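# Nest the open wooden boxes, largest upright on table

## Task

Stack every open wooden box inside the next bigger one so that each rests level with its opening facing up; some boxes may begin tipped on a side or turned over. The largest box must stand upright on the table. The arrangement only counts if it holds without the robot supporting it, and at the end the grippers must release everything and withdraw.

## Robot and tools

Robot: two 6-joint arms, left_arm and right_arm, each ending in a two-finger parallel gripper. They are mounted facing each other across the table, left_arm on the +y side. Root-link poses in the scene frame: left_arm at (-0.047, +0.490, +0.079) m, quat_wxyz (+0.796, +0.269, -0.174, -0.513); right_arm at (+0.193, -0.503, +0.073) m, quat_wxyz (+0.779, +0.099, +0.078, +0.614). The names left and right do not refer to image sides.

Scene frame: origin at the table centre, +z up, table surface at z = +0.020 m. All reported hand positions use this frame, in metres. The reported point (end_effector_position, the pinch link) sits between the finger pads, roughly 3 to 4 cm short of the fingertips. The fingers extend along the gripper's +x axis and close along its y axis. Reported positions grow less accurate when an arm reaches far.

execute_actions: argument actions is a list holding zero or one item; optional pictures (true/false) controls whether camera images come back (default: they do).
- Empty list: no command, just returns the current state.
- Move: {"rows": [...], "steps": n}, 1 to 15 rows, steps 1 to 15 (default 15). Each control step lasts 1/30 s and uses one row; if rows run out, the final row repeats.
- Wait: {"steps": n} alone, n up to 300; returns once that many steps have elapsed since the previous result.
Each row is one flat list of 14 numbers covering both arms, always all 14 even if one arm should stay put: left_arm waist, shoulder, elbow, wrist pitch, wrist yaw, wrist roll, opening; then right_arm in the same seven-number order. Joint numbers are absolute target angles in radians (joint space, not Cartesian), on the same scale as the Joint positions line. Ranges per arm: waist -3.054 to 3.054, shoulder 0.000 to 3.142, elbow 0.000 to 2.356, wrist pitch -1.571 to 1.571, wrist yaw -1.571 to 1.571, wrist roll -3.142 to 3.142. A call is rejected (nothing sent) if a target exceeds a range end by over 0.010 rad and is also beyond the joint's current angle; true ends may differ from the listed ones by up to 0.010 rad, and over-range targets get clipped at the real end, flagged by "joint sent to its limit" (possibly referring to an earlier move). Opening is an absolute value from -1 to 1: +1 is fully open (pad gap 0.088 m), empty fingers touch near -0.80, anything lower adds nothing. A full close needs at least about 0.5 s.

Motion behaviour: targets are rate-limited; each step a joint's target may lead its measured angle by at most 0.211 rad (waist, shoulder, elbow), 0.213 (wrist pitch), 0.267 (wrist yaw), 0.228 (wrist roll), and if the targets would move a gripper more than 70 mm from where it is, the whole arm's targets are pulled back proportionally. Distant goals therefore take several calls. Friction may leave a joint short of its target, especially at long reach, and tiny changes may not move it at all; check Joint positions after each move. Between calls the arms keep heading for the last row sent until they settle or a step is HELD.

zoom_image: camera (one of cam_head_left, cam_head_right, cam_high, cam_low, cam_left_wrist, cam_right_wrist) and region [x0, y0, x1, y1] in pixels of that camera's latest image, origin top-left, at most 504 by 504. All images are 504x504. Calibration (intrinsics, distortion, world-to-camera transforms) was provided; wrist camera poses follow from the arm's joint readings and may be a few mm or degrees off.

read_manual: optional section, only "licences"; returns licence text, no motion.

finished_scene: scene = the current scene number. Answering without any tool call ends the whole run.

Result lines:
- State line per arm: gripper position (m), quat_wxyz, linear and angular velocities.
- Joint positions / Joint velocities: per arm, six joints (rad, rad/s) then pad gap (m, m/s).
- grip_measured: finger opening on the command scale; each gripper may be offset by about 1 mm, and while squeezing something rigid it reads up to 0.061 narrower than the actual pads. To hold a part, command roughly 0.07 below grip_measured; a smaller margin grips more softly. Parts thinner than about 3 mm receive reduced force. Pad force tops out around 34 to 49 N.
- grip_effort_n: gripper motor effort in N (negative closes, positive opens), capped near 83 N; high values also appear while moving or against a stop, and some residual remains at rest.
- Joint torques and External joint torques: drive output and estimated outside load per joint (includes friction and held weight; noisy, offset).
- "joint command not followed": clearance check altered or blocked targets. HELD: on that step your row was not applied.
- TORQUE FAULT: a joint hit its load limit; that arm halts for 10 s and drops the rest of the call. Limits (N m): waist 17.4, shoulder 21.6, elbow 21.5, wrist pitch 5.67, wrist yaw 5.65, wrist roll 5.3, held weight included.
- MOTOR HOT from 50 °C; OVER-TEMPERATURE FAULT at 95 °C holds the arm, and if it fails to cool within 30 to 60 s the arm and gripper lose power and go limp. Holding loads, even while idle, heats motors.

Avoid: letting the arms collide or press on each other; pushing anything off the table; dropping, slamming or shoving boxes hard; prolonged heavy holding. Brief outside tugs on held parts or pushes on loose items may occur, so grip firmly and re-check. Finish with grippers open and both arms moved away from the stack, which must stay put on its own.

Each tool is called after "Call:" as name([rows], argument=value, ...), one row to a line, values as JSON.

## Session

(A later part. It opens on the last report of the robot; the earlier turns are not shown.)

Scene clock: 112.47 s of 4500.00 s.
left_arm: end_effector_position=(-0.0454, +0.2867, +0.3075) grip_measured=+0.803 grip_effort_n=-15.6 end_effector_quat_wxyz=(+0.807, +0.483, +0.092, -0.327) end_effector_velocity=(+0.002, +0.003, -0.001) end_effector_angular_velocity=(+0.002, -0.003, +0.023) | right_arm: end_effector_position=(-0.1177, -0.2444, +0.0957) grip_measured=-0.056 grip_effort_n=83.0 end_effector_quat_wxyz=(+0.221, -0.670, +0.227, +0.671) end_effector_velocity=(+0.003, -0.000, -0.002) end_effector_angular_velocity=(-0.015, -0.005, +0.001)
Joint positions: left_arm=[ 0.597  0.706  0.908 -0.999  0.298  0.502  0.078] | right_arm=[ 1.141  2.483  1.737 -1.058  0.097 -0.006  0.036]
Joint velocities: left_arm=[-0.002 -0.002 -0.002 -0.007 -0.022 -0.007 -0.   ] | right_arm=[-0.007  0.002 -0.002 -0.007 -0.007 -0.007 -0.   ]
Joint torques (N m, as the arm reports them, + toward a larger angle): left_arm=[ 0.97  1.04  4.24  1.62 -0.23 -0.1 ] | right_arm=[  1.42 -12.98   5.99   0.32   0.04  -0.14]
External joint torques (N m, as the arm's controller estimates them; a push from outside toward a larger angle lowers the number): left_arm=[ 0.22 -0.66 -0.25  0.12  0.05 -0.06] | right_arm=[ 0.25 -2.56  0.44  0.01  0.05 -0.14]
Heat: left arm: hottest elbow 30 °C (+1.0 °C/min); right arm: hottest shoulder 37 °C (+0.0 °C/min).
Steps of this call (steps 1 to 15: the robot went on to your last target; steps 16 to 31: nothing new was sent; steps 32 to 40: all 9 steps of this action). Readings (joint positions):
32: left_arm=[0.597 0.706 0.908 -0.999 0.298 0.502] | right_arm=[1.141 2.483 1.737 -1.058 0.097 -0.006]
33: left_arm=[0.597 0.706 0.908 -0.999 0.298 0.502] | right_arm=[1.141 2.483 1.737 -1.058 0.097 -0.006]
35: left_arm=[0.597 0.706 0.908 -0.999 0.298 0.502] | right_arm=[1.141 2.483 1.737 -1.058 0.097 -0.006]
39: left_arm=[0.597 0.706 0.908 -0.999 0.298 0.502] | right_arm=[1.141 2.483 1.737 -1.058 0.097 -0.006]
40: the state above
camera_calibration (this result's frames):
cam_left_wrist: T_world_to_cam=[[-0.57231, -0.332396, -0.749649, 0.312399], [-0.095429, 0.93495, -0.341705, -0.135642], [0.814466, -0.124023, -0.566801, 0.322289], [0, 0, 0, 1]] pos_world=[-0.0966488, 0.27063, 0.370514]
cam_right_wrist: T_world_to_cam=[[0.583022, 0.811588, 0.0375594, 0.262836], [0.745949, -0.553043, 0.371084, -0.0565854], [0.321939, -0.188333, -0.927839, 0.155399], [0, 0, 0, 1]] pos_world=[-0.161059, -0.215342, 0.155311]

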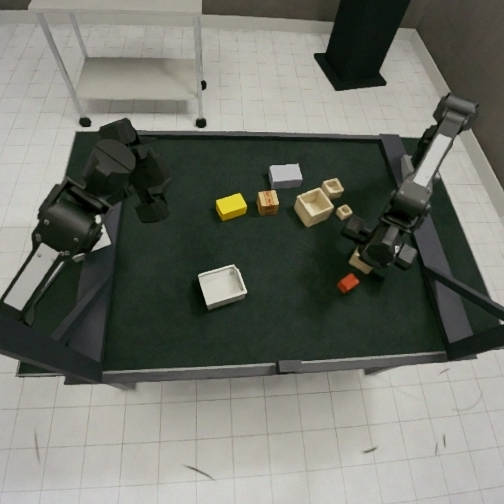

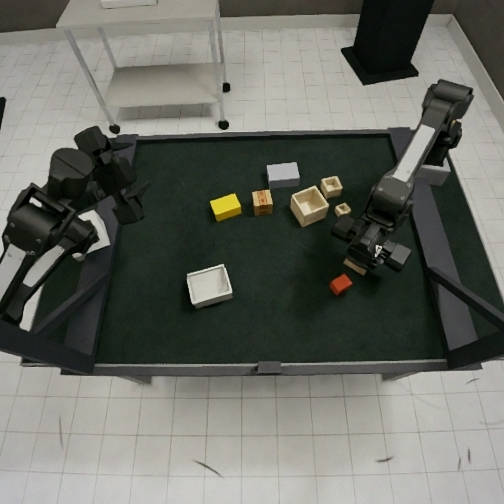

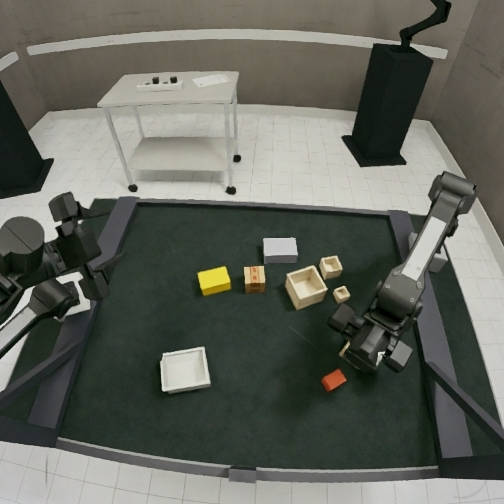

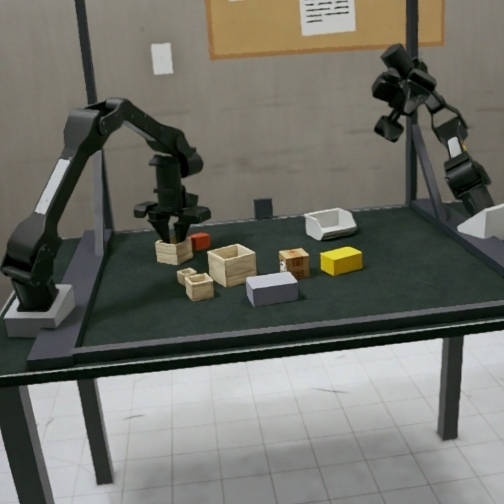

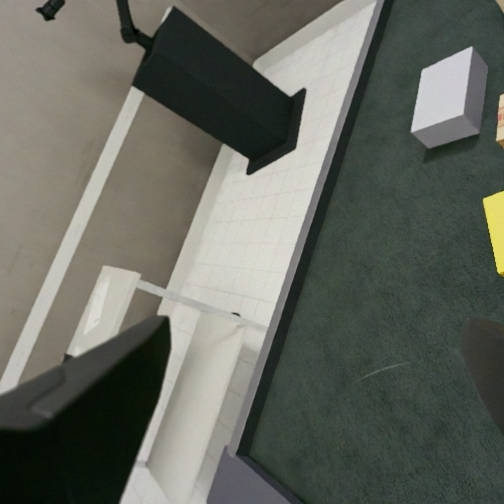

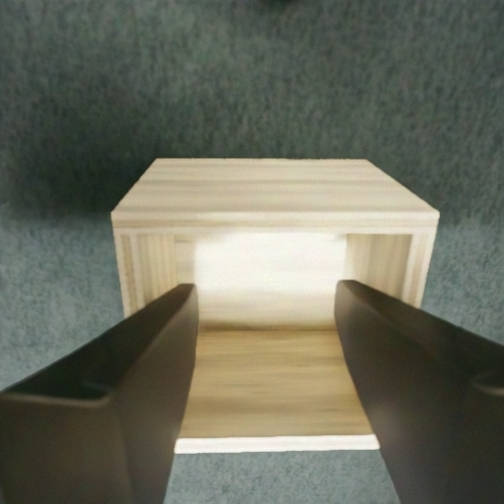

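Call:
execute_actions([
  {"rows":[[0.6,0.7,0.9,-1.0,0.3,0.5,0.8,1.14,2.455,1.75,-1.08,0.097,-0.01,0.03],[0.6,0.7,0.9,-1.0,0.3,0.5,0.8,1.14,2.44,1.76,-1.1,0.097,-0.01,0.03],[0.6,0.7,0.9,-1.0,0.3,0.5,0.8,1.14,2.425,1.775,-1.13,0.097,-0.01,0.03],[0.6,0.7,0.9,-1.0,0.3,0.5,0.8,1.14,2.41,1.79,-1.16,0.1,-0.01,0.03],[0.6,0.7,0.9,-1.0,0.3,0.5,0.8,1.14,2.395,1.805,-1.19,0.1,-0.01,0.03],[0.6,0.7,0.9,-1.0,0.3,0.5,0.8,1.14,2.38,1.82,-1.22,0.1,-0.01,0.03],[0.6,0.7,0.9,-1.0,0.3,0.5,0.8,1.14,2.36,1.835,-1.25,0.1,-0.01,0.03],[0.6,0.7,0.9,-1.0,0.3,0.5,0.8,1.13,2.34,1.85,-1.28,0.1,-0.01,0.03],[0.6,0.7,0.9,-1.0,0.3,0.5,0.8,1.12,2.32,1.865,-1.31,0.11,-0.01,0.03],[0.6,0.7,0.9,-1.0,0.3,0.5,0.8,1.10,2.30,1.88,-1.34,0.11,-0.01,0.03],[0.6,0.7,0.9,-1.0,0.3,0.5,0.8,1.08,2.29,1.89,-1.36,0.12,-0.01,0.03],[0.6,0.7,0.9,-1.0,0.3,0.5,0.8,1.05,2.28,1.90,-1.38,0.12,-0.01,0.03],[0.6,0.7,0.9,-1.0,0.3,0.5,0.8,1.02,2.28,1.91,-1.39,0.13,-0.01,0.03],[0.6,0.7,0.9,-1.0,0.3,0.5,0.8,0.99,2.28,1.92,-1.4,0.13,-0.01,0.03],[0.6,0.7,0.9,-1.0,0.3,0.5,0.8,0.96,2.28,1.93,-1.4,0.14,-0.01,0.03]],"steps":15},
], pictures=false)

Call:
execute_actions([
  {"rows":[[0.6,0.7,0.9,-1.0,0.3,0.5,0.8,0.93,2.28,1.94,-1.4,0.15,-0.01,0.03],[0.6,0.7,0.9,-1.0,0.3,0.5,0.8,0.90,2.29,1.95,-1.4,0.155,-0.01,0.03],[0.6,0.7,0.9,-1.0,0.3,0.5,0.8,0.87,2.30,1.96,-1.395,0.16,-0.01,0.03],[0.6,0.7,0.9,-1.0,0.3,0.5,0.8,0.84,2.31,1.97,-1.39,0.165,-0.02,0.03],[0.6,0.7,0.9,-1.0,0.3,0.5,0.8,0.81,2.32,1.975,-1.385,0.17,-0.02,0.03],[0.6,0.7,0.9,-1.0,0.3,0.5,0.8,0.785,2.33,1.98,-1.38,0.175,-0.02,0.03],[0.6,0.7,0.9,-1.0,0.3,0.5,0.8,0.76,2.34,1.98,-1.375,0.18,-0.03,0.03],[0.6,0.7,0.9,-1.0,0.3,0.5,0.8,0.745,2.35,1.98,-1.37,0.186,-0.03,0.03],[0.6,0.7,0.9,-1.0,0.3,0.5,0.8,0.739,2.36,1.98,-1.36,0.188,-0.03,0.03]],"steps":15},
], pictures=false)

Call:
execute_actions([
  {"steps":10},
])

Scene clock: 114.77 s of 4500.00 s.
left_arm: end_effector_position=(-0.0454, +0.2867, +0.3075) grip_measured=+0.803 grip_effort_n=-15.6 end_effector_quat_wxyz=(+0.807, +0.483, +0.092, -0.327) end_effector_velocity=(+0.001, +0.000, -0.001) end_effector_angular_velocity=(-0.004, -0.002, +0.006) | right_arm: end_effector_position=(-0.0649, -0.2189, +0.2101) grip_measured=-0.056 grip_effort_n=83.0 end_effector_quat_wxyz=(+0.259, -0.646, +0.253, +0.673) end_effector_velocity=(+0.286, +0.290, +0.145) end_effector_angular_velocity=(+0.143, +0.172, -0.885)
Joint positions: left_arm=[ 0.597  0.706  0.908 -0.999  0.298  0.502  0.078] | right_arm=[ 1.05   2.288  1.905 -1.37   0.119 -0.006  0.036]
Joint velocities: left_arm=[-0.002 -0.002 -0.007  0.007 -0.007 -0.007 -0.   ] | right_arm=[-0.886 -0.256  0.379 -0.3    0.183 -0.022 -0.   ]
Joint torques (N m, as the arm reports them, + toward a larger angle): left_arm=[ 0.97  1.03  4.24  1.61 -0.23 -0.11] | right_arm=[-0.19 -8.71  5.22  0.36  0.27 -0.15]
External joint torques (N m, as the arm's controller estimates them; a push from outside toward a larger angle lowers the number): left_arm=[ 0.24 -0.68 -0.26  0.11  0.05 -0.07] | right_arm=[-0.08 -1.07  0.3  -0.07  0.18 -0.16]
Heat: left arm: hottest elbow 30 °C (+1.0 °C/min); right arm: hottest shoulder 38 °C (+1.0 °C/min).
Steps of this call (steps 1 to 15: the robot went on to your last target; steps 16 to 54: nothing new was sent; steps 55 to 69: all 15 steps of this action). Readings (joint positions):
55: left_arm=[0.597 0.706 0.908 -0.999 0.298 0.502] | right_arm=[1.141 2.483 1.737 -1.060 0.097 -0.006]
56: left_arm=[0.597 0.706 0.908 -0.999 0.298 0.502] | right_arm=[1.141 2.480 1.739 -1.069 0.097 -0.006]
58: left_arm=[0.597 0.706 0.908 -0.999 0.298 0.502] | right_arm=[1.141 2.469 1.748 -1.105 0.097 -0.006]
62: left_arm=[0.597 0.706 0.908 -0.999 0.298 0.502] | right_arm=[1.141 2.415 1.797 -1.207 0.097 -0.006]
69: the state above

Scene clock: 115.27 s of 4500.00 s.
left_arm: end_effector_position=(-0.0454, +0.2867, +0.3075) grip_measured=+0.803 grip_effort_n=-15.6 end_effector_quat_wxyz=(+0.807, +0.483, +0.092, -0.327) end_effector_velocity=(-0.001, +0.001, -0.002) end_effector_angular_velocity=(+0.000, +0.003, +0.005) | right_arm: end_effector_position=(+0.0380, -0.1253, +0.1823) grip_measured=-0.056 grip_effort_n=83.0 end_effector_quat_wxyz=(+0.351, -0.612, +0.349, +0.616) end_effector_velocity=(-0.029, -0.011, +0.000) end_effector_angular_velocity=(+0.016, -0.014, +0.097)
Joint positions: left_arm=[ 0.597  0.706  0.908 -0.999  0.298  0.502  0.078] | right_arm=[ 0.729  2.346  1.973 -1.363  0.187 -0.025  0.036]
Joint velocities: left_arm=[-0.007 -0.007 -0.002 -0.007 -0.007 -0.007 -0.   ] | right_arm=[ 0.076  0.017  0.002  0.007  0.007 -0.022  0.   ]
Joint torques (N m, as the arm reports them, + toward a larger angle): left_arm=[ 0.95  1.06  4.23  1.61 -0.22 -0.11] | right_arm=[ 2.81 -9.33  6.46  0.6   0.03 -0.1 ]
External joint torques (N m, as the arm's controller estimates them; a push from outside toward a larger angle lowers the number): left_arm=[ 0.24 -0.6  -0.3   0.11  0.05 -0.07] | right_arm=[ 0.31  1.51  0.29  0.27  0.05 -0.1 ]
Heat: left arm: hottest elbow 30 °C (+1.0 °C/min); right arm: hottest shoulder 38 °C (+1.0 °C/min).
Steps of this call (steps 1 to 15: all 15 steps of this action). Readings (joint positions):
1: left_arm=[0.597 0.706 0.908 -0.999 0.298 0.502] | right_arm=[1.019 2.282 1.917 -1.379 0.127 -0.006]
2: left_arm=[0.597 0.706 0.908 -0.999 0.298 0.502] | right_arm=[0.987 2.280 1.928 -1.384 0.135 -0.006]
4: left_arm=[0.597 0.706 0.908 -0.999 0.298 0.502] | right_arm=[0.919 2.282 1.944 -1.388 0.149 -0.007]
8: left_arm=[0.597 0.706 0.908 -0.999 0.298 0.502] | right_arm=[0.798 2.305 1.968 -1.381 0.171 -0.018]
15: the state above

Scene clock: 115.60 s of 4500.00 s.
left_arm: end_effector_position=(-0.0454, +0.2867, +0.3075) grip_measured=+0.803 grip_effort_n=-15.6 end_effector_quat_wxyz=(+0.807, +0.483, +0.092, -0.327) end_effector_velocity=(-0.002, -0.002, +0.002) end_effector_angular_velocity=(+0.001, -0.008, -0.017) | right_arm: end_effector_position=(+0.0340, -0.1268, +0.1833) grip_measured=-0.056 grip_effort_n=83.0 end_effector_quat_wxyz=(+0.349, -0.613, +0.345, +0.619) end_effector_velocity=(-0.001, -0.007, -0.001) end_effector_angular_velocity=(-0.033, +0.006, +0.030)
Joint positions: left_arm=[ 0.597  0.706  0.908 -0.999  0.298  0.502  0.078] | right_arm=[ 0.74   2.346  1.974 -1.362  0.187 -0.026  0.036]
Joint velocities: left_arm=[-0.002 -0.002  0.002  0.007  0.007  0.007 -0.   ] | right_arm=[ 0.002  0.002 -0.002 -0.022 -0.022 -0.022  0.   ]
Joint torques (N m, as the arm reports them, + toward a larger angle): left_arm=[ 0.99  1.05  4.2   1.62 -0.23 -0.11] | right_arm=[ 2.34 -9.29  6.63  0.62  0.05 -0.11]
External joint torques (N m, as the arm's controller estimates them; a push from outside toward a larger angle lowers the number): left_arm=[ 0.26 -0.62 -0.39  0.09  0.05 -0.07] | right_arm=[ 0.07  0.76  0.9   0.28  0.07 -0.11]
Heat: left arm: hottest elbow 30 °C (+1.0 °C/min); right arm: hottest shoulder 38 °C (+1.0 °C/min).
Steps of this call (steps 1 to 10: the robot went on to your last target). Readings (joint positions):
1: left_arm=[0.597 0.706 0.908 -0.999 0.298 0.502] | right_arm=[0.732 2.346 1.973 -1.363 0.187 -0.025]
2: left_arm=[0.597 0.706 0.908 -0.999 0.298 0.502] | right_arm=[0.735 2.346 1.973 -1.363 0.187 -0.026]
4: left_arm=[0.597 0.706 0.908 -0.999 0.298 0.502] | right_arm=[0.739 2.346 1.974 -1.362 0.187 -0.026]
8: left_arm=[0.597 0.706 0.908 -0.999 0.298 0.502] | right_arm=[0.740 2.346 1.974 -1.362 0.187 -0.026]
10: the state above
camera_calibration (this result's frames):
cam_left_wrist: T_world_to_cam=[[-0.57231, -0.332396, -0.749649, 0.312399], [-0.095429, 0.93495, -0.341705, -0.135642], [0.814466, -0.124023, -0.566801, 0.322289], [0, 0, 0, 1]] pos_world=[-0.0966488, 0.27063, 0.370514]
cam_right_wrist: T_world_to_cam=[[0.84234, 0.536925, 0.0466324, 0.0303484], [0.487185, -0.795585, 0.360133, -0.157162], [0.230464, -0.280636, -0.931735, 0.202083], [0, 0, 0, 1]] pos_world=[0.00443031, -0.0846187, 0.243471]

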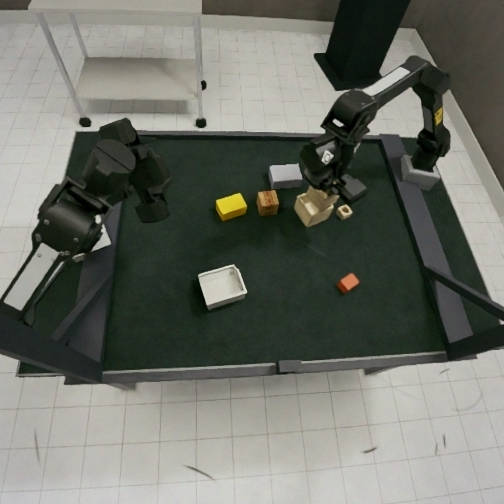

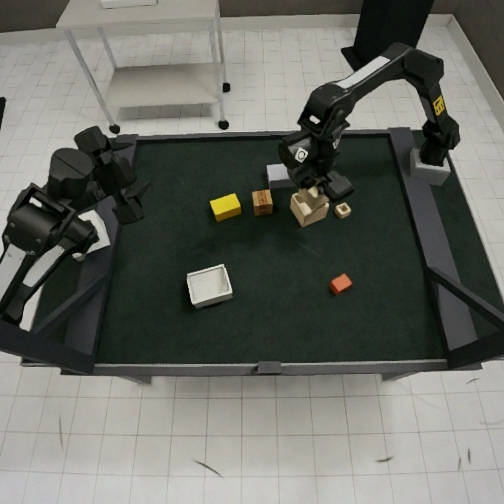

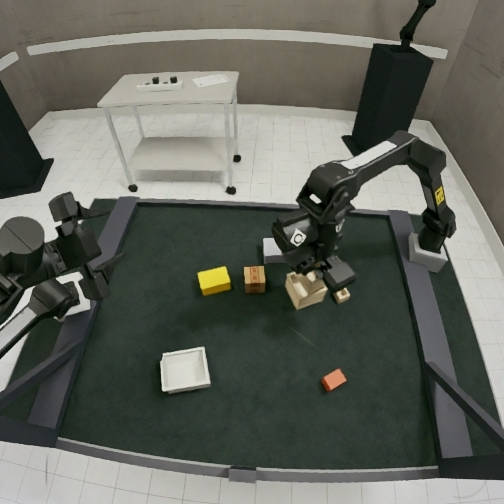

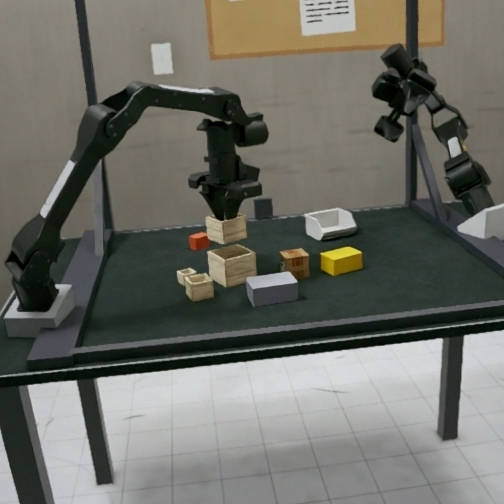

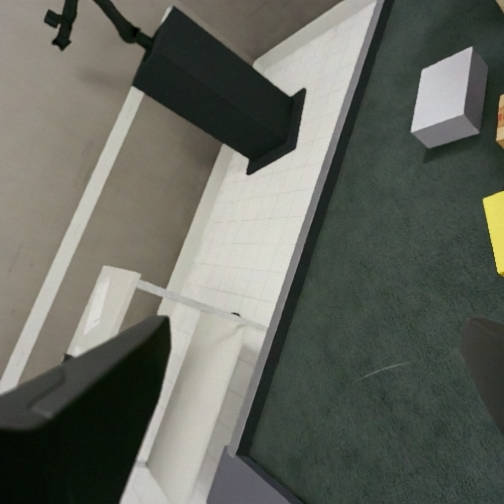

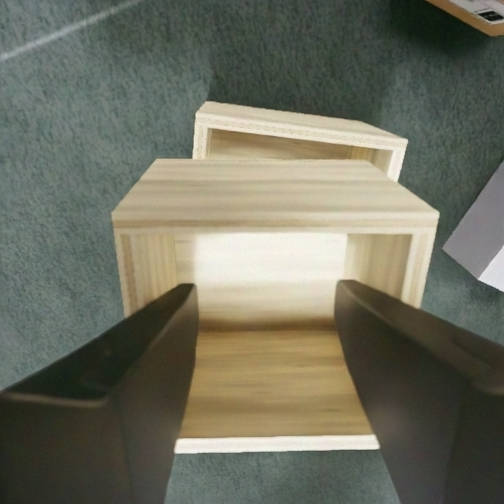

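Call:
execute_actions([
  {"rows":[[0.6,0.7,0.9,-1.0,0.3,0.5,0.8,0.735,2.37,1.97,-1.35,0.187,0.01,0.03],[0.6,0.7,0.9,-1.0,0.3,0.5,0.8,0.73,2.38,1.965,-1.34,0.187,0.05,0.03],[0.6,0.7,0.9,-1.0,0.3,0.5,0.8,0.725,2.39,1.96,-1.33,0.187,0.09,0.03],[0.6,0.7,0.9,-1.0,0.3,0.5,0.8,0.722,2.395,1.955,-1.32,0.187,0.12,0.03]],"steps":15},
])

Scene clock: 116.90 s of 4500.00 s.
left_arm: end_effector_position=(-0.0454, +0.2867, +0.3075) grip_measured=+0.803 grip_effort_n=-15.6 end_effector_quat_wxyz=(+0.807, +0.483, +0.092, -0.327) end_effector_velocity=(+0.000, +0.002, -0.002) end_effector_angular_velocity=(-0.012, +0.012, +0.018) | right_arm: end_effector_position=(+0.0346, -0.1197, +0.1655) grip_measured=-0.056 grip_effort_n=83.0 end_effector_quat_wxyz=(+0.393, -0.587, +0.394, +0.588) end_effector_velocity=(+0.002, -0.003, +0.001) end_effector_angular_velocity=(-0.010, +0.003, -0.008)
Joint positions: left_arm=[ 0.597  0.706  0.908 -0.999  0.298  0.502  0.078] | right_arm=[ 0.723  2.38   1.962 -1.322  0.187  0.115  0.036]
Joint velocities: left_arm=[-0.002 -0.002 -0.002 -0.007 -0.007 -0.022 -0.   ] | right_arm=[-0.002 -0.007 -0.007 -0.007 -0.007  0.007 -0.   ]
Joint torques (N m, as the arm reports them, + toward a larger angle): left_arm=[ 0.98  1.05  4.23  1.61 -0.22 -0.1 ] | right_arm=[ 2.35 -9.31  5.22  0.54  0.01  0.11]
External joint torques (N m, as the arm's controller estimates them; a push from outside toward a larger angle lowers the number): left_arm=[ 0.24 -0.65 -0.28  0.11  0.06 -0.06] | right_arm=[ 0.09  1.07 -0.56  0.2   0.02  0.11]
Heat: left arm: hottest elbow 30 °C (+1.0 °C/min); right arm: hottest shoulder 38 °C (+0.0 °C/min).
Steps of this call (steps 1 to 24: the robot went on to your last target; steps 25 to 39: all 15 steps of this action). Readings (joint positions):
25: left_arm=[0.597 0.706 0.908 -0.999 0.298 0.502] | right_arm=[0.740 2.347 1.974 -1.361 0.187 -0.024]
26: left_arm=[0.597 0.706 0.908 -0.999 0.298 0.502] | right_arm=[0.740 2.348 1.974 -1.357 0.187 -0.009]
28: left_arm=[0.597 0.706 0.908 -0.999 0.298 0.502] | right_arm=[0.737 2.356 1.974 -1.341 0.187 0.044]
32: left_arm=[0.597 0.706 0.908 -0.999 0.298 0.502] | right_arm=[0.725 2.375 1.967 -1.326 0.187 0.101]
39: the state above
camera_calibration (this result's frames):
cam_left_wrist: T_world_to_cam=[[-0.57231, -0.332396, -0.749649, 0.312399], [-0.095429, 0.93495, -0.341705, -0.135642], [0.814466, -0.124023, -0.566801, 0.322289], [0, 0, 0, 1]] pos_world=[-0.0966488, 0.27063, 0.370514]
cam_right_wrist: T_world_to_cam=[[0.91552, 0.399948, 0.0431873, 0.00853236], [0.357554, -0.858237, 0.368217, -0.149781], [0.184333, -0.321668, -0.928736, 0.183519], [0, 0, 0, 1]] pos_world=[0.0119146, -0.0729276, 0.225224]

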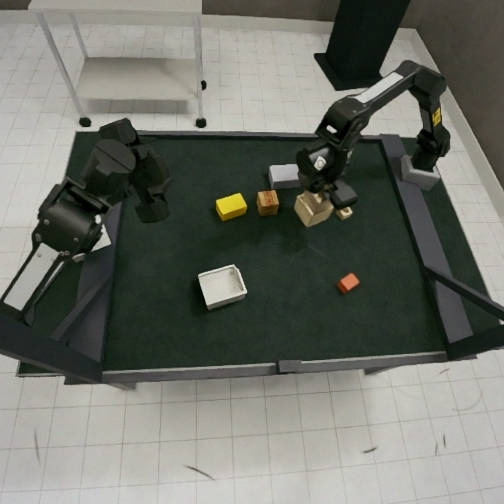

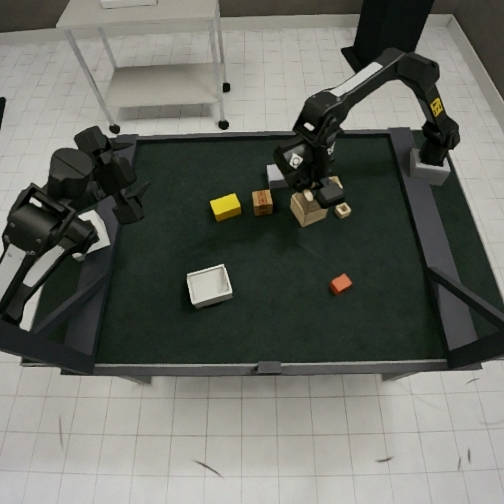

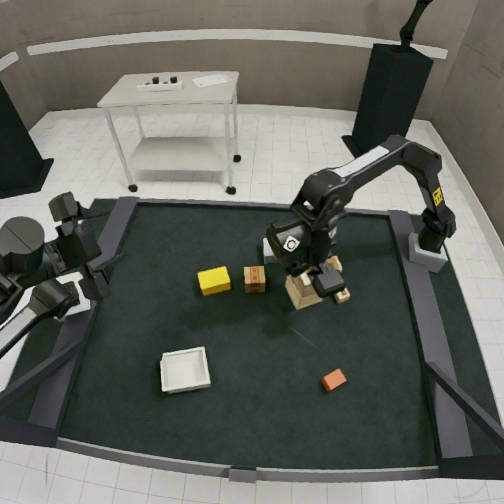

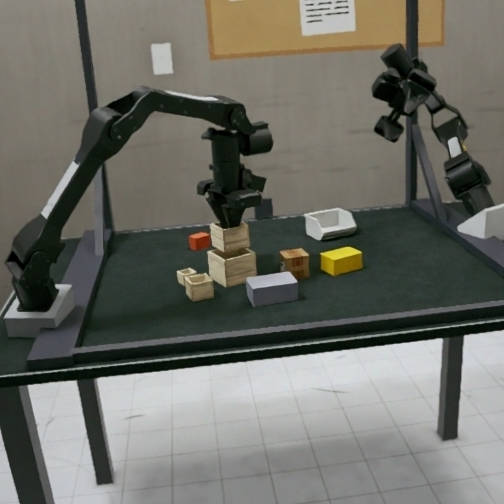

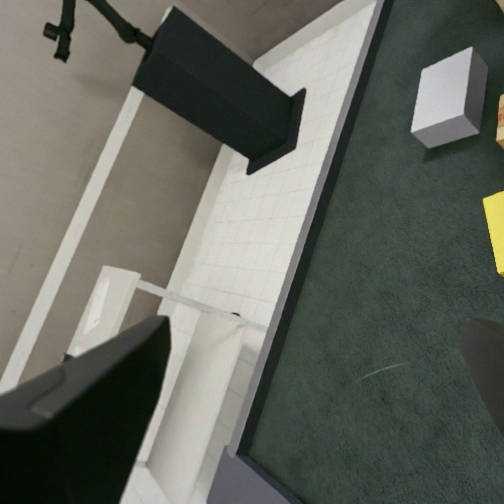

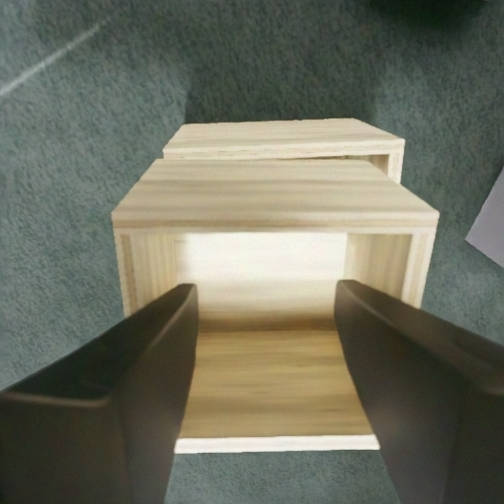

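Call:
execute_actions([
  {"rows":[[0.6,0.7,0.9,-1.0,0.3,0.5,0.8,0.715,2.37,1.95,-1.31,0.187,0.09,0.03],[0.6,0.7,0.9,-1.0,0.3,0.5,0.8,0.71,2.355,1.93,-1.3,0.187,0.07,0.03],[0.6,0.7,0.9,-1.0,0.3,0.5,0.8,0.705,2.345,1.91,-1.285,0.187,0.045,0.03],[0.6,0.7,0.9,-1.0,0.3,0.5,0.8,0.705,2.345,1.895,-1.275,0.187,0.045,0.03]],"steps":15},
])

Scene clock: 118.57 s of 4500.00 s.
left_arm: end_effector_position=(-0.0454, +0.2867, +0.3075) grip_measured=+0.803 grip_effort_n=-15.6 end_effector_quat_wxyz=(+0.807, +0.483, +0.092, -0.327) end_effector_velocity=(+0.001, +0.003, -0.001) end_effector_angular_velocity=(-0.007, +0.004, +0.026) | right_arm: end_effector_position=(+0.0413, -0.1199, +0.1575) grip_measured=-0.056 grip_effort_n=83.0 end_effector_quat_wxyz=(+0.379, -0.594, +0.381, +0.599) end_effector_velocity=(-0.002, -0.002, +0.008) end_effector_angular_velocity=(+0.001, +0.025, +0.022)
Joint positions: left_arm=[ 0.597  0.706  0.908 -0.999  0.298  0.502  0.078] | right_arm=[ 0.705  2.362  1.906 -1.277  0.187  0.05   0.036]
Joint velocities: left_arm=[-0.007 -0.002 -0.002 -0.007 -0.022 -0.022 -0.   ] | right_arm=[ 0.002 -0.017  0.002 -0.007 -0.022 -0.022 -0.   ]
Joint torques (N m, as the arm reports them, + toward a larger angle): left_arm=[ 0.99  1.03  4.21  1.62 -0.22 -0.11] | right_arm=[  2.11 -12.9    4.72   0.59   0.03  -0.15]
External joint torques (N m, as the arm's controller estimates them; a push from outside toward a larger angle lowers the number): left_arm=[ 0.27 -0.67 -0.3   0.12  0.05 -0.07] | right_arm=[-0.31 -2.72 -1.04  0.24  0.05 -0.15]
Heat: left arm: hottest elbow 30 °C (+1.0 °C/min); right arm: hottest shoulder 38 °C (+0.0 °C/min).
Steps of this call (steps 1 to 15: the robot went on to your last target; steps 16 to 35: nothing new was sent; steps 36 to 50: all 15 steps of this action). Readings (joint positions):
36: left_arm=[0.597 0.706 0.908 -0.999 0.298 0.502] | right_arm=[0.722 2.380 1.962 -1.321 0.187 0.115]
37: left_arm=[0.597 0.706 0.908 -0.999 0.298 0.502] | right_arm=[0.722 2.380 1.959 -1.316 0.187 0.107]
39: left_arm=[0.597 0.706 0.908 -0.999 0.298 0.502] | right_arm=[0.718 2.372 1.940 -1.298 0.187 0.078]
43: left_arm=[0.597 0.706 0.908 -0.999 0.298 0.502] | right_arm=[0.707 2.364 1.911 -1.282 0.187 0.055]
50: the state above
camera_calibration (this result's frames):
cam_left_wrist: T_world_to_cam=[[-0.57231, -0.332396, -0.749649, 0.312399], [-0.095429, 0.93495, -0.341705, -0.135642], [0.814466, -0.124023, -0.566801, 0.322289], [0, 0, 0, 1]] pos_world=[-0.0966488, 0.27063, 0.370514]
cam_right_wrist: T_world_to_cam=[[0.895885, 0.442455, 0.0402798, 0.00917945], [0.398968, -0.841083, 0.365245, -0.148548], [0.195483, -0.311147, -0.93004, 0.175781], [0, 0, 0, 1]] pos_world=[0.01668, -0.074309, 0.21737]

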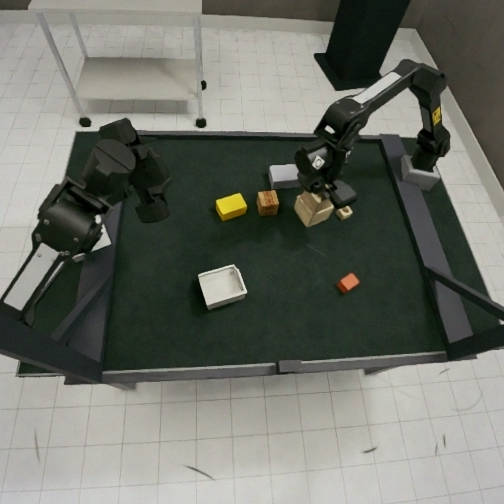

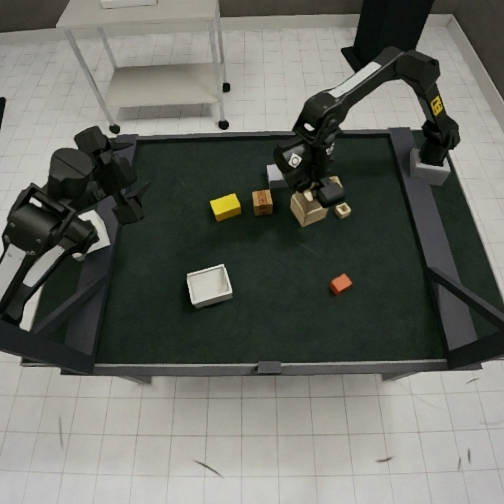

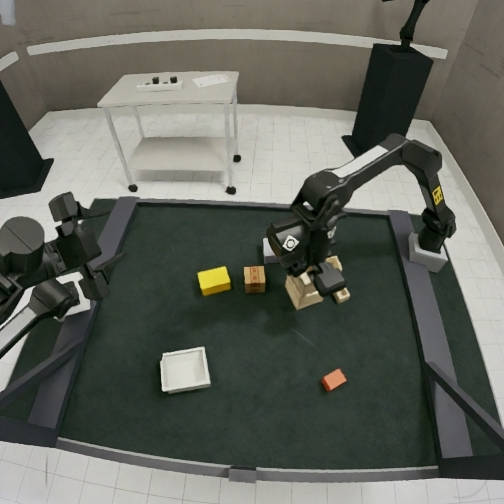

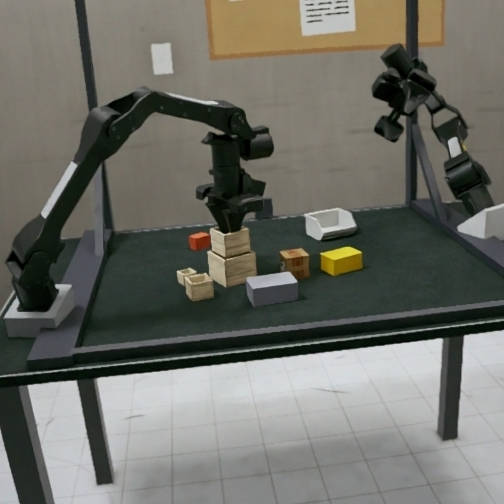

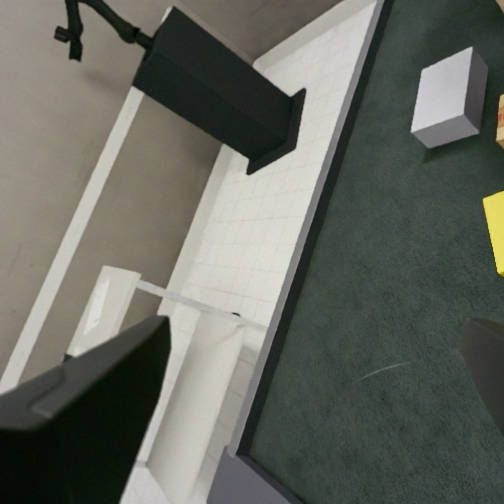

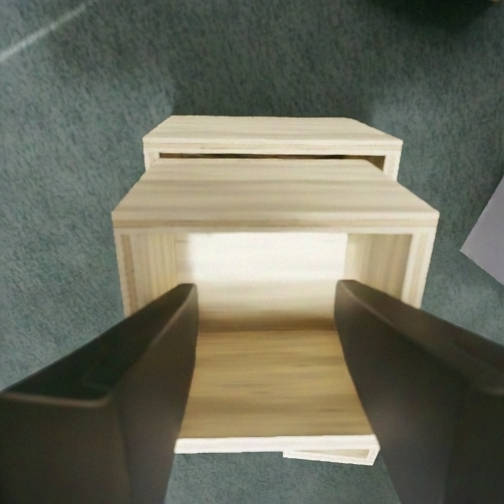

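Call:
execute_actions([
  {"rows":[[0.6,0.7,0.9,-1.0,0.3,0.5,0.8,0.695,2.352,1.895,-1.275,0.187,0.04,0.03],[0.6,0.7,0.9,-1.0,0.3,0.5,0.8,0.695,2.352,1.895,-1.275,0.187,0.04,0.03],[0.6,0.7,0.9,-1.0,0.3,0.5,0.8,0.695,2.352,1.895,-1.275,0.187,0.04,0.03],[0.6,0.7,0.9,-1.0,0.3,0.5,0.8,0.695,2.352,1.885,-1.26,0.187,0.04,0.03],[0.6,0.7,0.9,-1.0,0.3,0.5,0.8,0.695,2.352,1.875,-1.25,0.187,0.04,0.03],[0.6,0.7,0.9,-1.0,0.3,0.5,0.8,0.695,2.352,1.868,-1.245,0.187,0.04,0.03]],"steps":15},
])

Scene clock: 119.93 s of 4500.00 s.
left_arm: end_effector_position=(-0.0454, +0.2867, +0.3075) grip_measured=+0.803 grip_effort_n=-15.6 end_effector_quat_wxyz=(+0.807, +0.483, +0.092, -0.327) end_effector_velocity=(+0.002, +0.003, -0.001) end_effector_angular_velocity=(-0.010, +0.003, +0.029) | right_arm: end_effector_position=(+0.0429, -0.1180, +0.1526) grip_measured=-0.055 grip_effort_n=83.0 end_effector_quat_wxyz=(+0.381, -0.591, +0.381, +0.601) end_effector_velocity=(+0.003, -0.006, -0.001) end_effector_angular_velocity=(-0.027, -0.005, -0.004)
Joint positions: left_arm=[ 0.597  0.706  0.908 -0.999  0.298  0.502  0.078] | right_arm=[ 0.698  2.358  1.883 -1.248  0.187  0.044  0.036]
Joint velocities: left_arm=[-0.002 -0.002 -0.002 -0.007 -0.022 -0.022 -0.   ] | right_arm=[-0.002 -0.002 -0.007 -0.022 -0.007  0.007 -0.   ]
Joint torques (N m, as the arm reports them, + toward a larger angle): left_arm=[ 0.97  1.03  4.2   1.62 -0.22 -0.11] | right_arm=[  1.83 -11.76   4.25   0.74   0.    -0.11]
External joint torques (N m, as the arm's controller estimates them; a push from outside toward a larger angle lowers the number): left_arm=[ 0.23 -0.69 -0.29  0.12  0.06 -0.07] | right_arm=[-0.43 -1.59 -1.47  0.39  0.01 -0.11]
Heat: left arm: hottest elbow 30 °C (+1.0 °C/min); right arm: hottest shoulder 39 °C (+1.0 °C/min).
Steps of this call (steps 1 to 15: the robot went on to your last target; steps 16 to 26: nothing new was sent; steps 27 to 41: all 15 steps of this action). Readings (joint positions):
27: left_arm=[0.597 0.706 0.908 -0.999 0.298 0.502] | right_arm=[0.705 2.361 1.905 -1.277 0.187 0.049]
28: left_arm=[0.597 0.706 0.908 -0.999 0.298 0.502] | right_arm=[0.705 2.361 1.905 -1.277 0.187 0.047]
30: left_arm=[0.597 0.706 0.908 -0.999 0.298 0.502] | right_arm=[0.702 2.361 1.904 -1.275 0.187 0.046]
34: left_arm=[0.597 0.706 0.908 -0.999 0.298 0.502] | right_arm=[0.698 2.361 1.887 -1.255 0.187 0.045]
41: the state above
camera_calibration (this result's frames):
cam_left_wrist: T_world_to_cam=[[-0.57231, -0.332396, -0.749649, 0.312399], [-0.095429, 0.93495, -0.341705, -0.135642], [0.814466, -0.124023, -0.566801, 0.322289], [0, 0, 0, 1]] pos_world=[-0.0966488, 0.27063, 0.370514]
cam_right_wrist: T_world_to_cam=[[0.89782, 0.438646, 0.0388451, 0.00676733], [0.397427, -0.845114, 0.357539, -0.14509], [0.189662, -0.305567, -0.93309, 0.172933], [0, 0, 0, 1]] pos_world=[0.0187881, -0.0727436, 0.212975]

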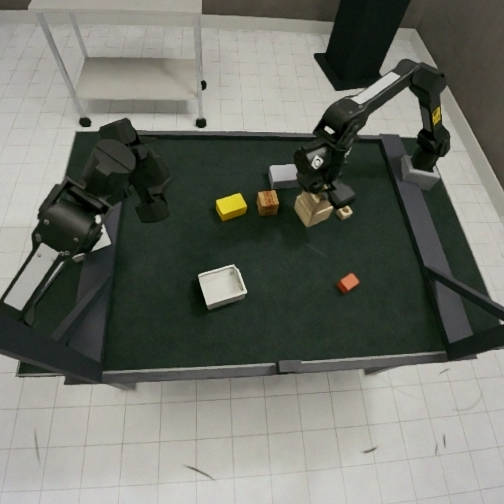

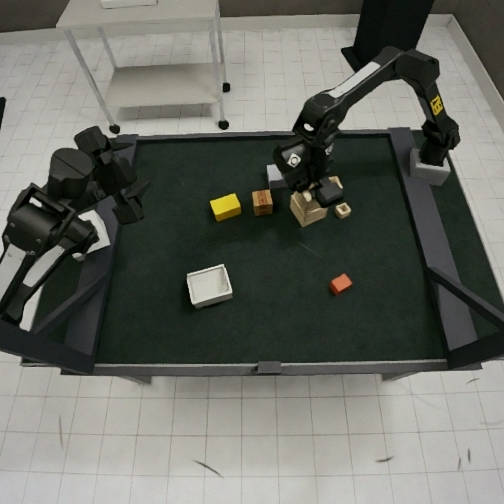

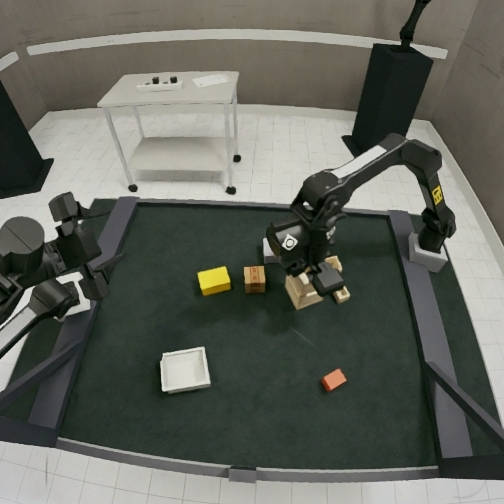

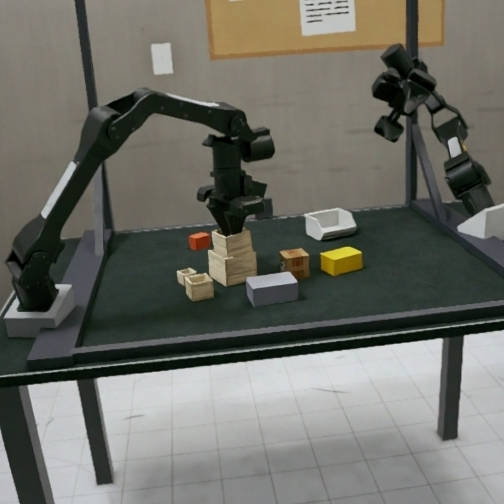

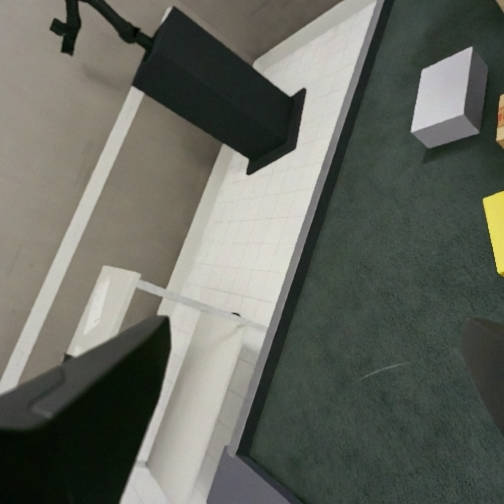

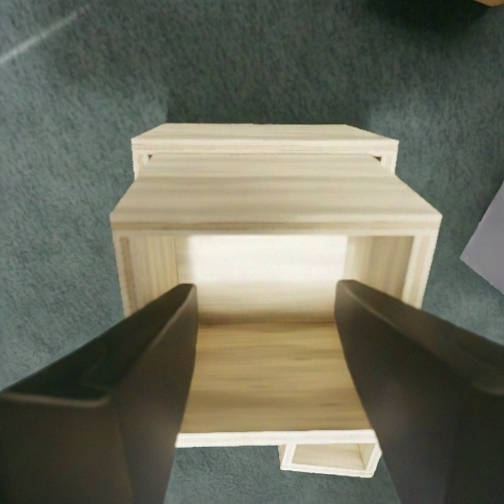

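Call:
execute_actions([
  {"rows":[[0.6,0.7,0.9,-1.0,0.3,0.5,0.8,0.695,2.33,1.88,-1.26,0.187,0.04,0.03],[0.6,0.7,0.9,-1.0,0.3,0.5,0.8,0.695,2.32,1.88,-1.275,0.187,0.04,0.03],[0.6,0.7,0.9,-1.0,0.3,0.5,0.8,0.695,2.31,1.875,-1.28,0.187,0.04,0.03],[0.6,0.7,0.9,-1.0,0.3,0.5,0.8,0.695,2.308,1.865,-1.28,0.187,0.04,0.03],[0.6,0.7,0.9,-1.0,0.3,0.5,0.8,0.695,2.308,1.855,-1.275,0.187,0.04,0.03],[0.6,0.7,0.9,-1.0,0.3,0.5,0.8,0.695,2.308,1.845,-1.27,0.187,0.04,0.03],[0.6,0.7,0.9,-1.0,0.3,0.5,0.8,0.695,2.308,1.838,-1.26,0.187,0.04,0.03]],"steps":15},
])

Scene clock: 121.43 s of 4500.00 s.
left_arm: end_effector_position=(-0.0454, +0.2867, +0.3075) grip_measured=+0.803 grip_effort_n=-15.6 end_effector_quat_wxyz=(+0.807, +0.483, +0.092, -0.327) end_effector_velocity=(+0.000, +0.002, -0.002) end_effector_angular_velocity=(-0.001, +0.005, +0.011) | right_arm: end_effector_position=(+0.0491, -0.1270, +0.1595) grip_measured=-0.055 grip_effort_n=83.0 end_effector_quat_wxyz=(+0.379, -0.594, +0.382, +0.598) end_effector_velocity=(+0.001, +0.002, -0.000) end_effector_angular_velocity=(+0.001, +0.010, -0.001)
Joint positions: left_arm=[ 0.597  0.706  0.908 -0.999  0.298  0.502  0.078] | right_arm=[ 0.698  2.319  1.848 -1.263  0.187  0.044  0.036]
Joint velocities: left_arm=[-0.002 -0.002 -0.002 -0.007 -0.007 -0.007 -0.   ] | right_arm=[-0.007 -0.002 -0.002  0.007 -0.007 -0.007 -0.   ]
Joint torques (N m, as the arm reports them, + toward a larger angle): left_arm=[ 0.97  1.02  4.24  1.62 -0.23 -0.11] | right_arm=[  1.82 -11.89   4.77   0.6    0.01  -0.07]
External joint torques (N m, as the arm's controller estimates them; a push from outside toward a larger angle lowers the number): left_arm=[ 0.25 -0.65 -0.3   0.11  0.04 -0.07] | right_arm=[-0.26 -1.81 -1.06  0.24  0.01 -0.07]
Heat: left arm: hottest elbow 30 °C (+1.0 °C/min); right arm: hottest shoulder 39 °C (+1.0 °C/min).
Steps of this call (steps 1 to 15: the robot went on to your last target; steps 16 to 30: nothing new was sent; steps 31 to 45: all 15 steps of this action). Readings (joint positions):
31: left_arm=[0.597 0.706 0.908 -0.999 0.298 0.502] | right_arm=[0.698 2.356 1.883 -1.248 0.187 0.044]
32: left_arm=[0.597 0.706 0.908 -0.999 0.298 0.502] | right_arm=[0.698 2.353 1.883 -1.251 0.187 0.044]
34: left_arm=[0.597 0.706 0.908 -0.999 0.298 0.502] | right_arm=[0.698 2.344 1.881 -1.267 0.187 0.044]
38: left_arm=[0.597 0.706 0.908 -0.999 0.298 0.502] | right_arm=[0.698 2.321 1.862 -1.269 0.187 0.044]
45: the state above
camera_calibration (this result's frames):
cam_left_wrist: T_world_to_cam=[[-0.57231, -0.332396, -0.749649, 0.312399], [-0.095429, 0.93495, -0.341705, -0.135642], [0.814466, -0.124023, -0.566801, 0.322289], [0, 0, 0, 1]] pos_world=[-0.0966488, 0.27063, 0.370514]
cam_right_wrist: T_world_to_cam=[[0.896767, 0.440774, 0.0390834, 0.00517788], [0.397409, -0.841078, 0.366952, -0.158533], [0.194615, -0.313539, -0.929418, 0.173576], [0, 0, 0, 1]] pos_world=[0.0245786, -0.0811982, 0.219297]

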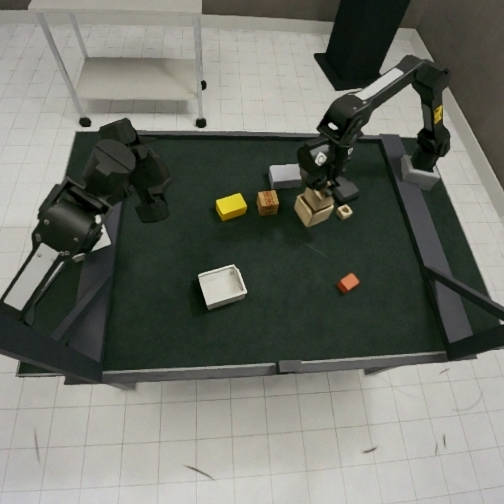

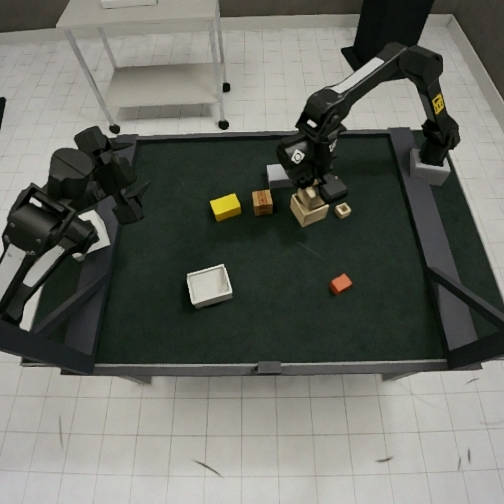

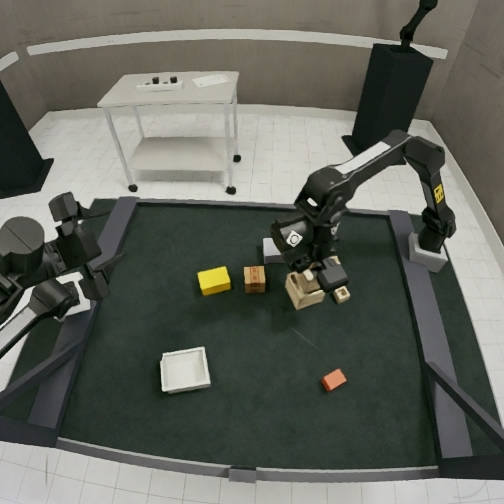

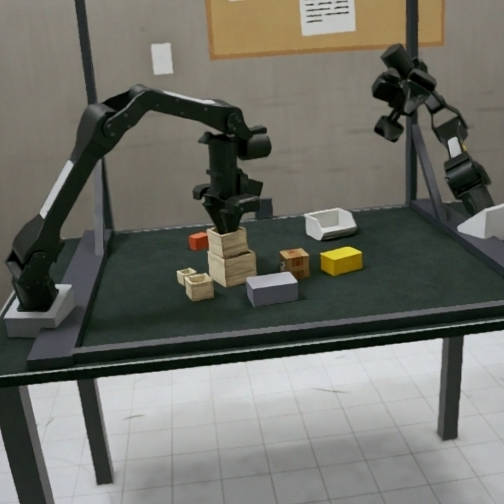

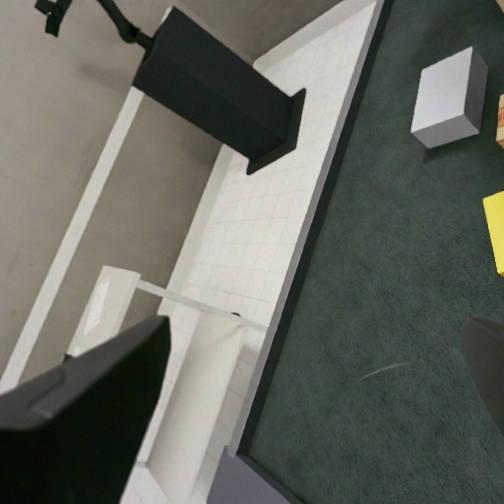

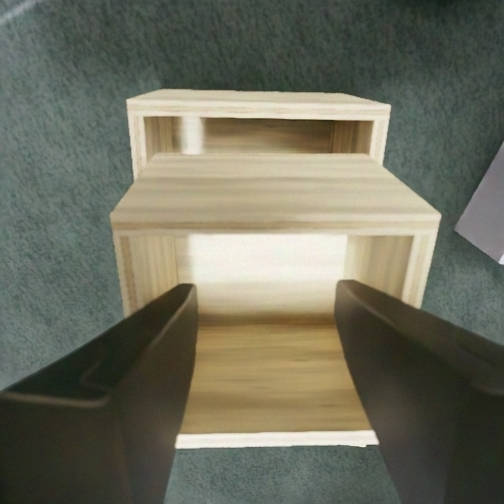

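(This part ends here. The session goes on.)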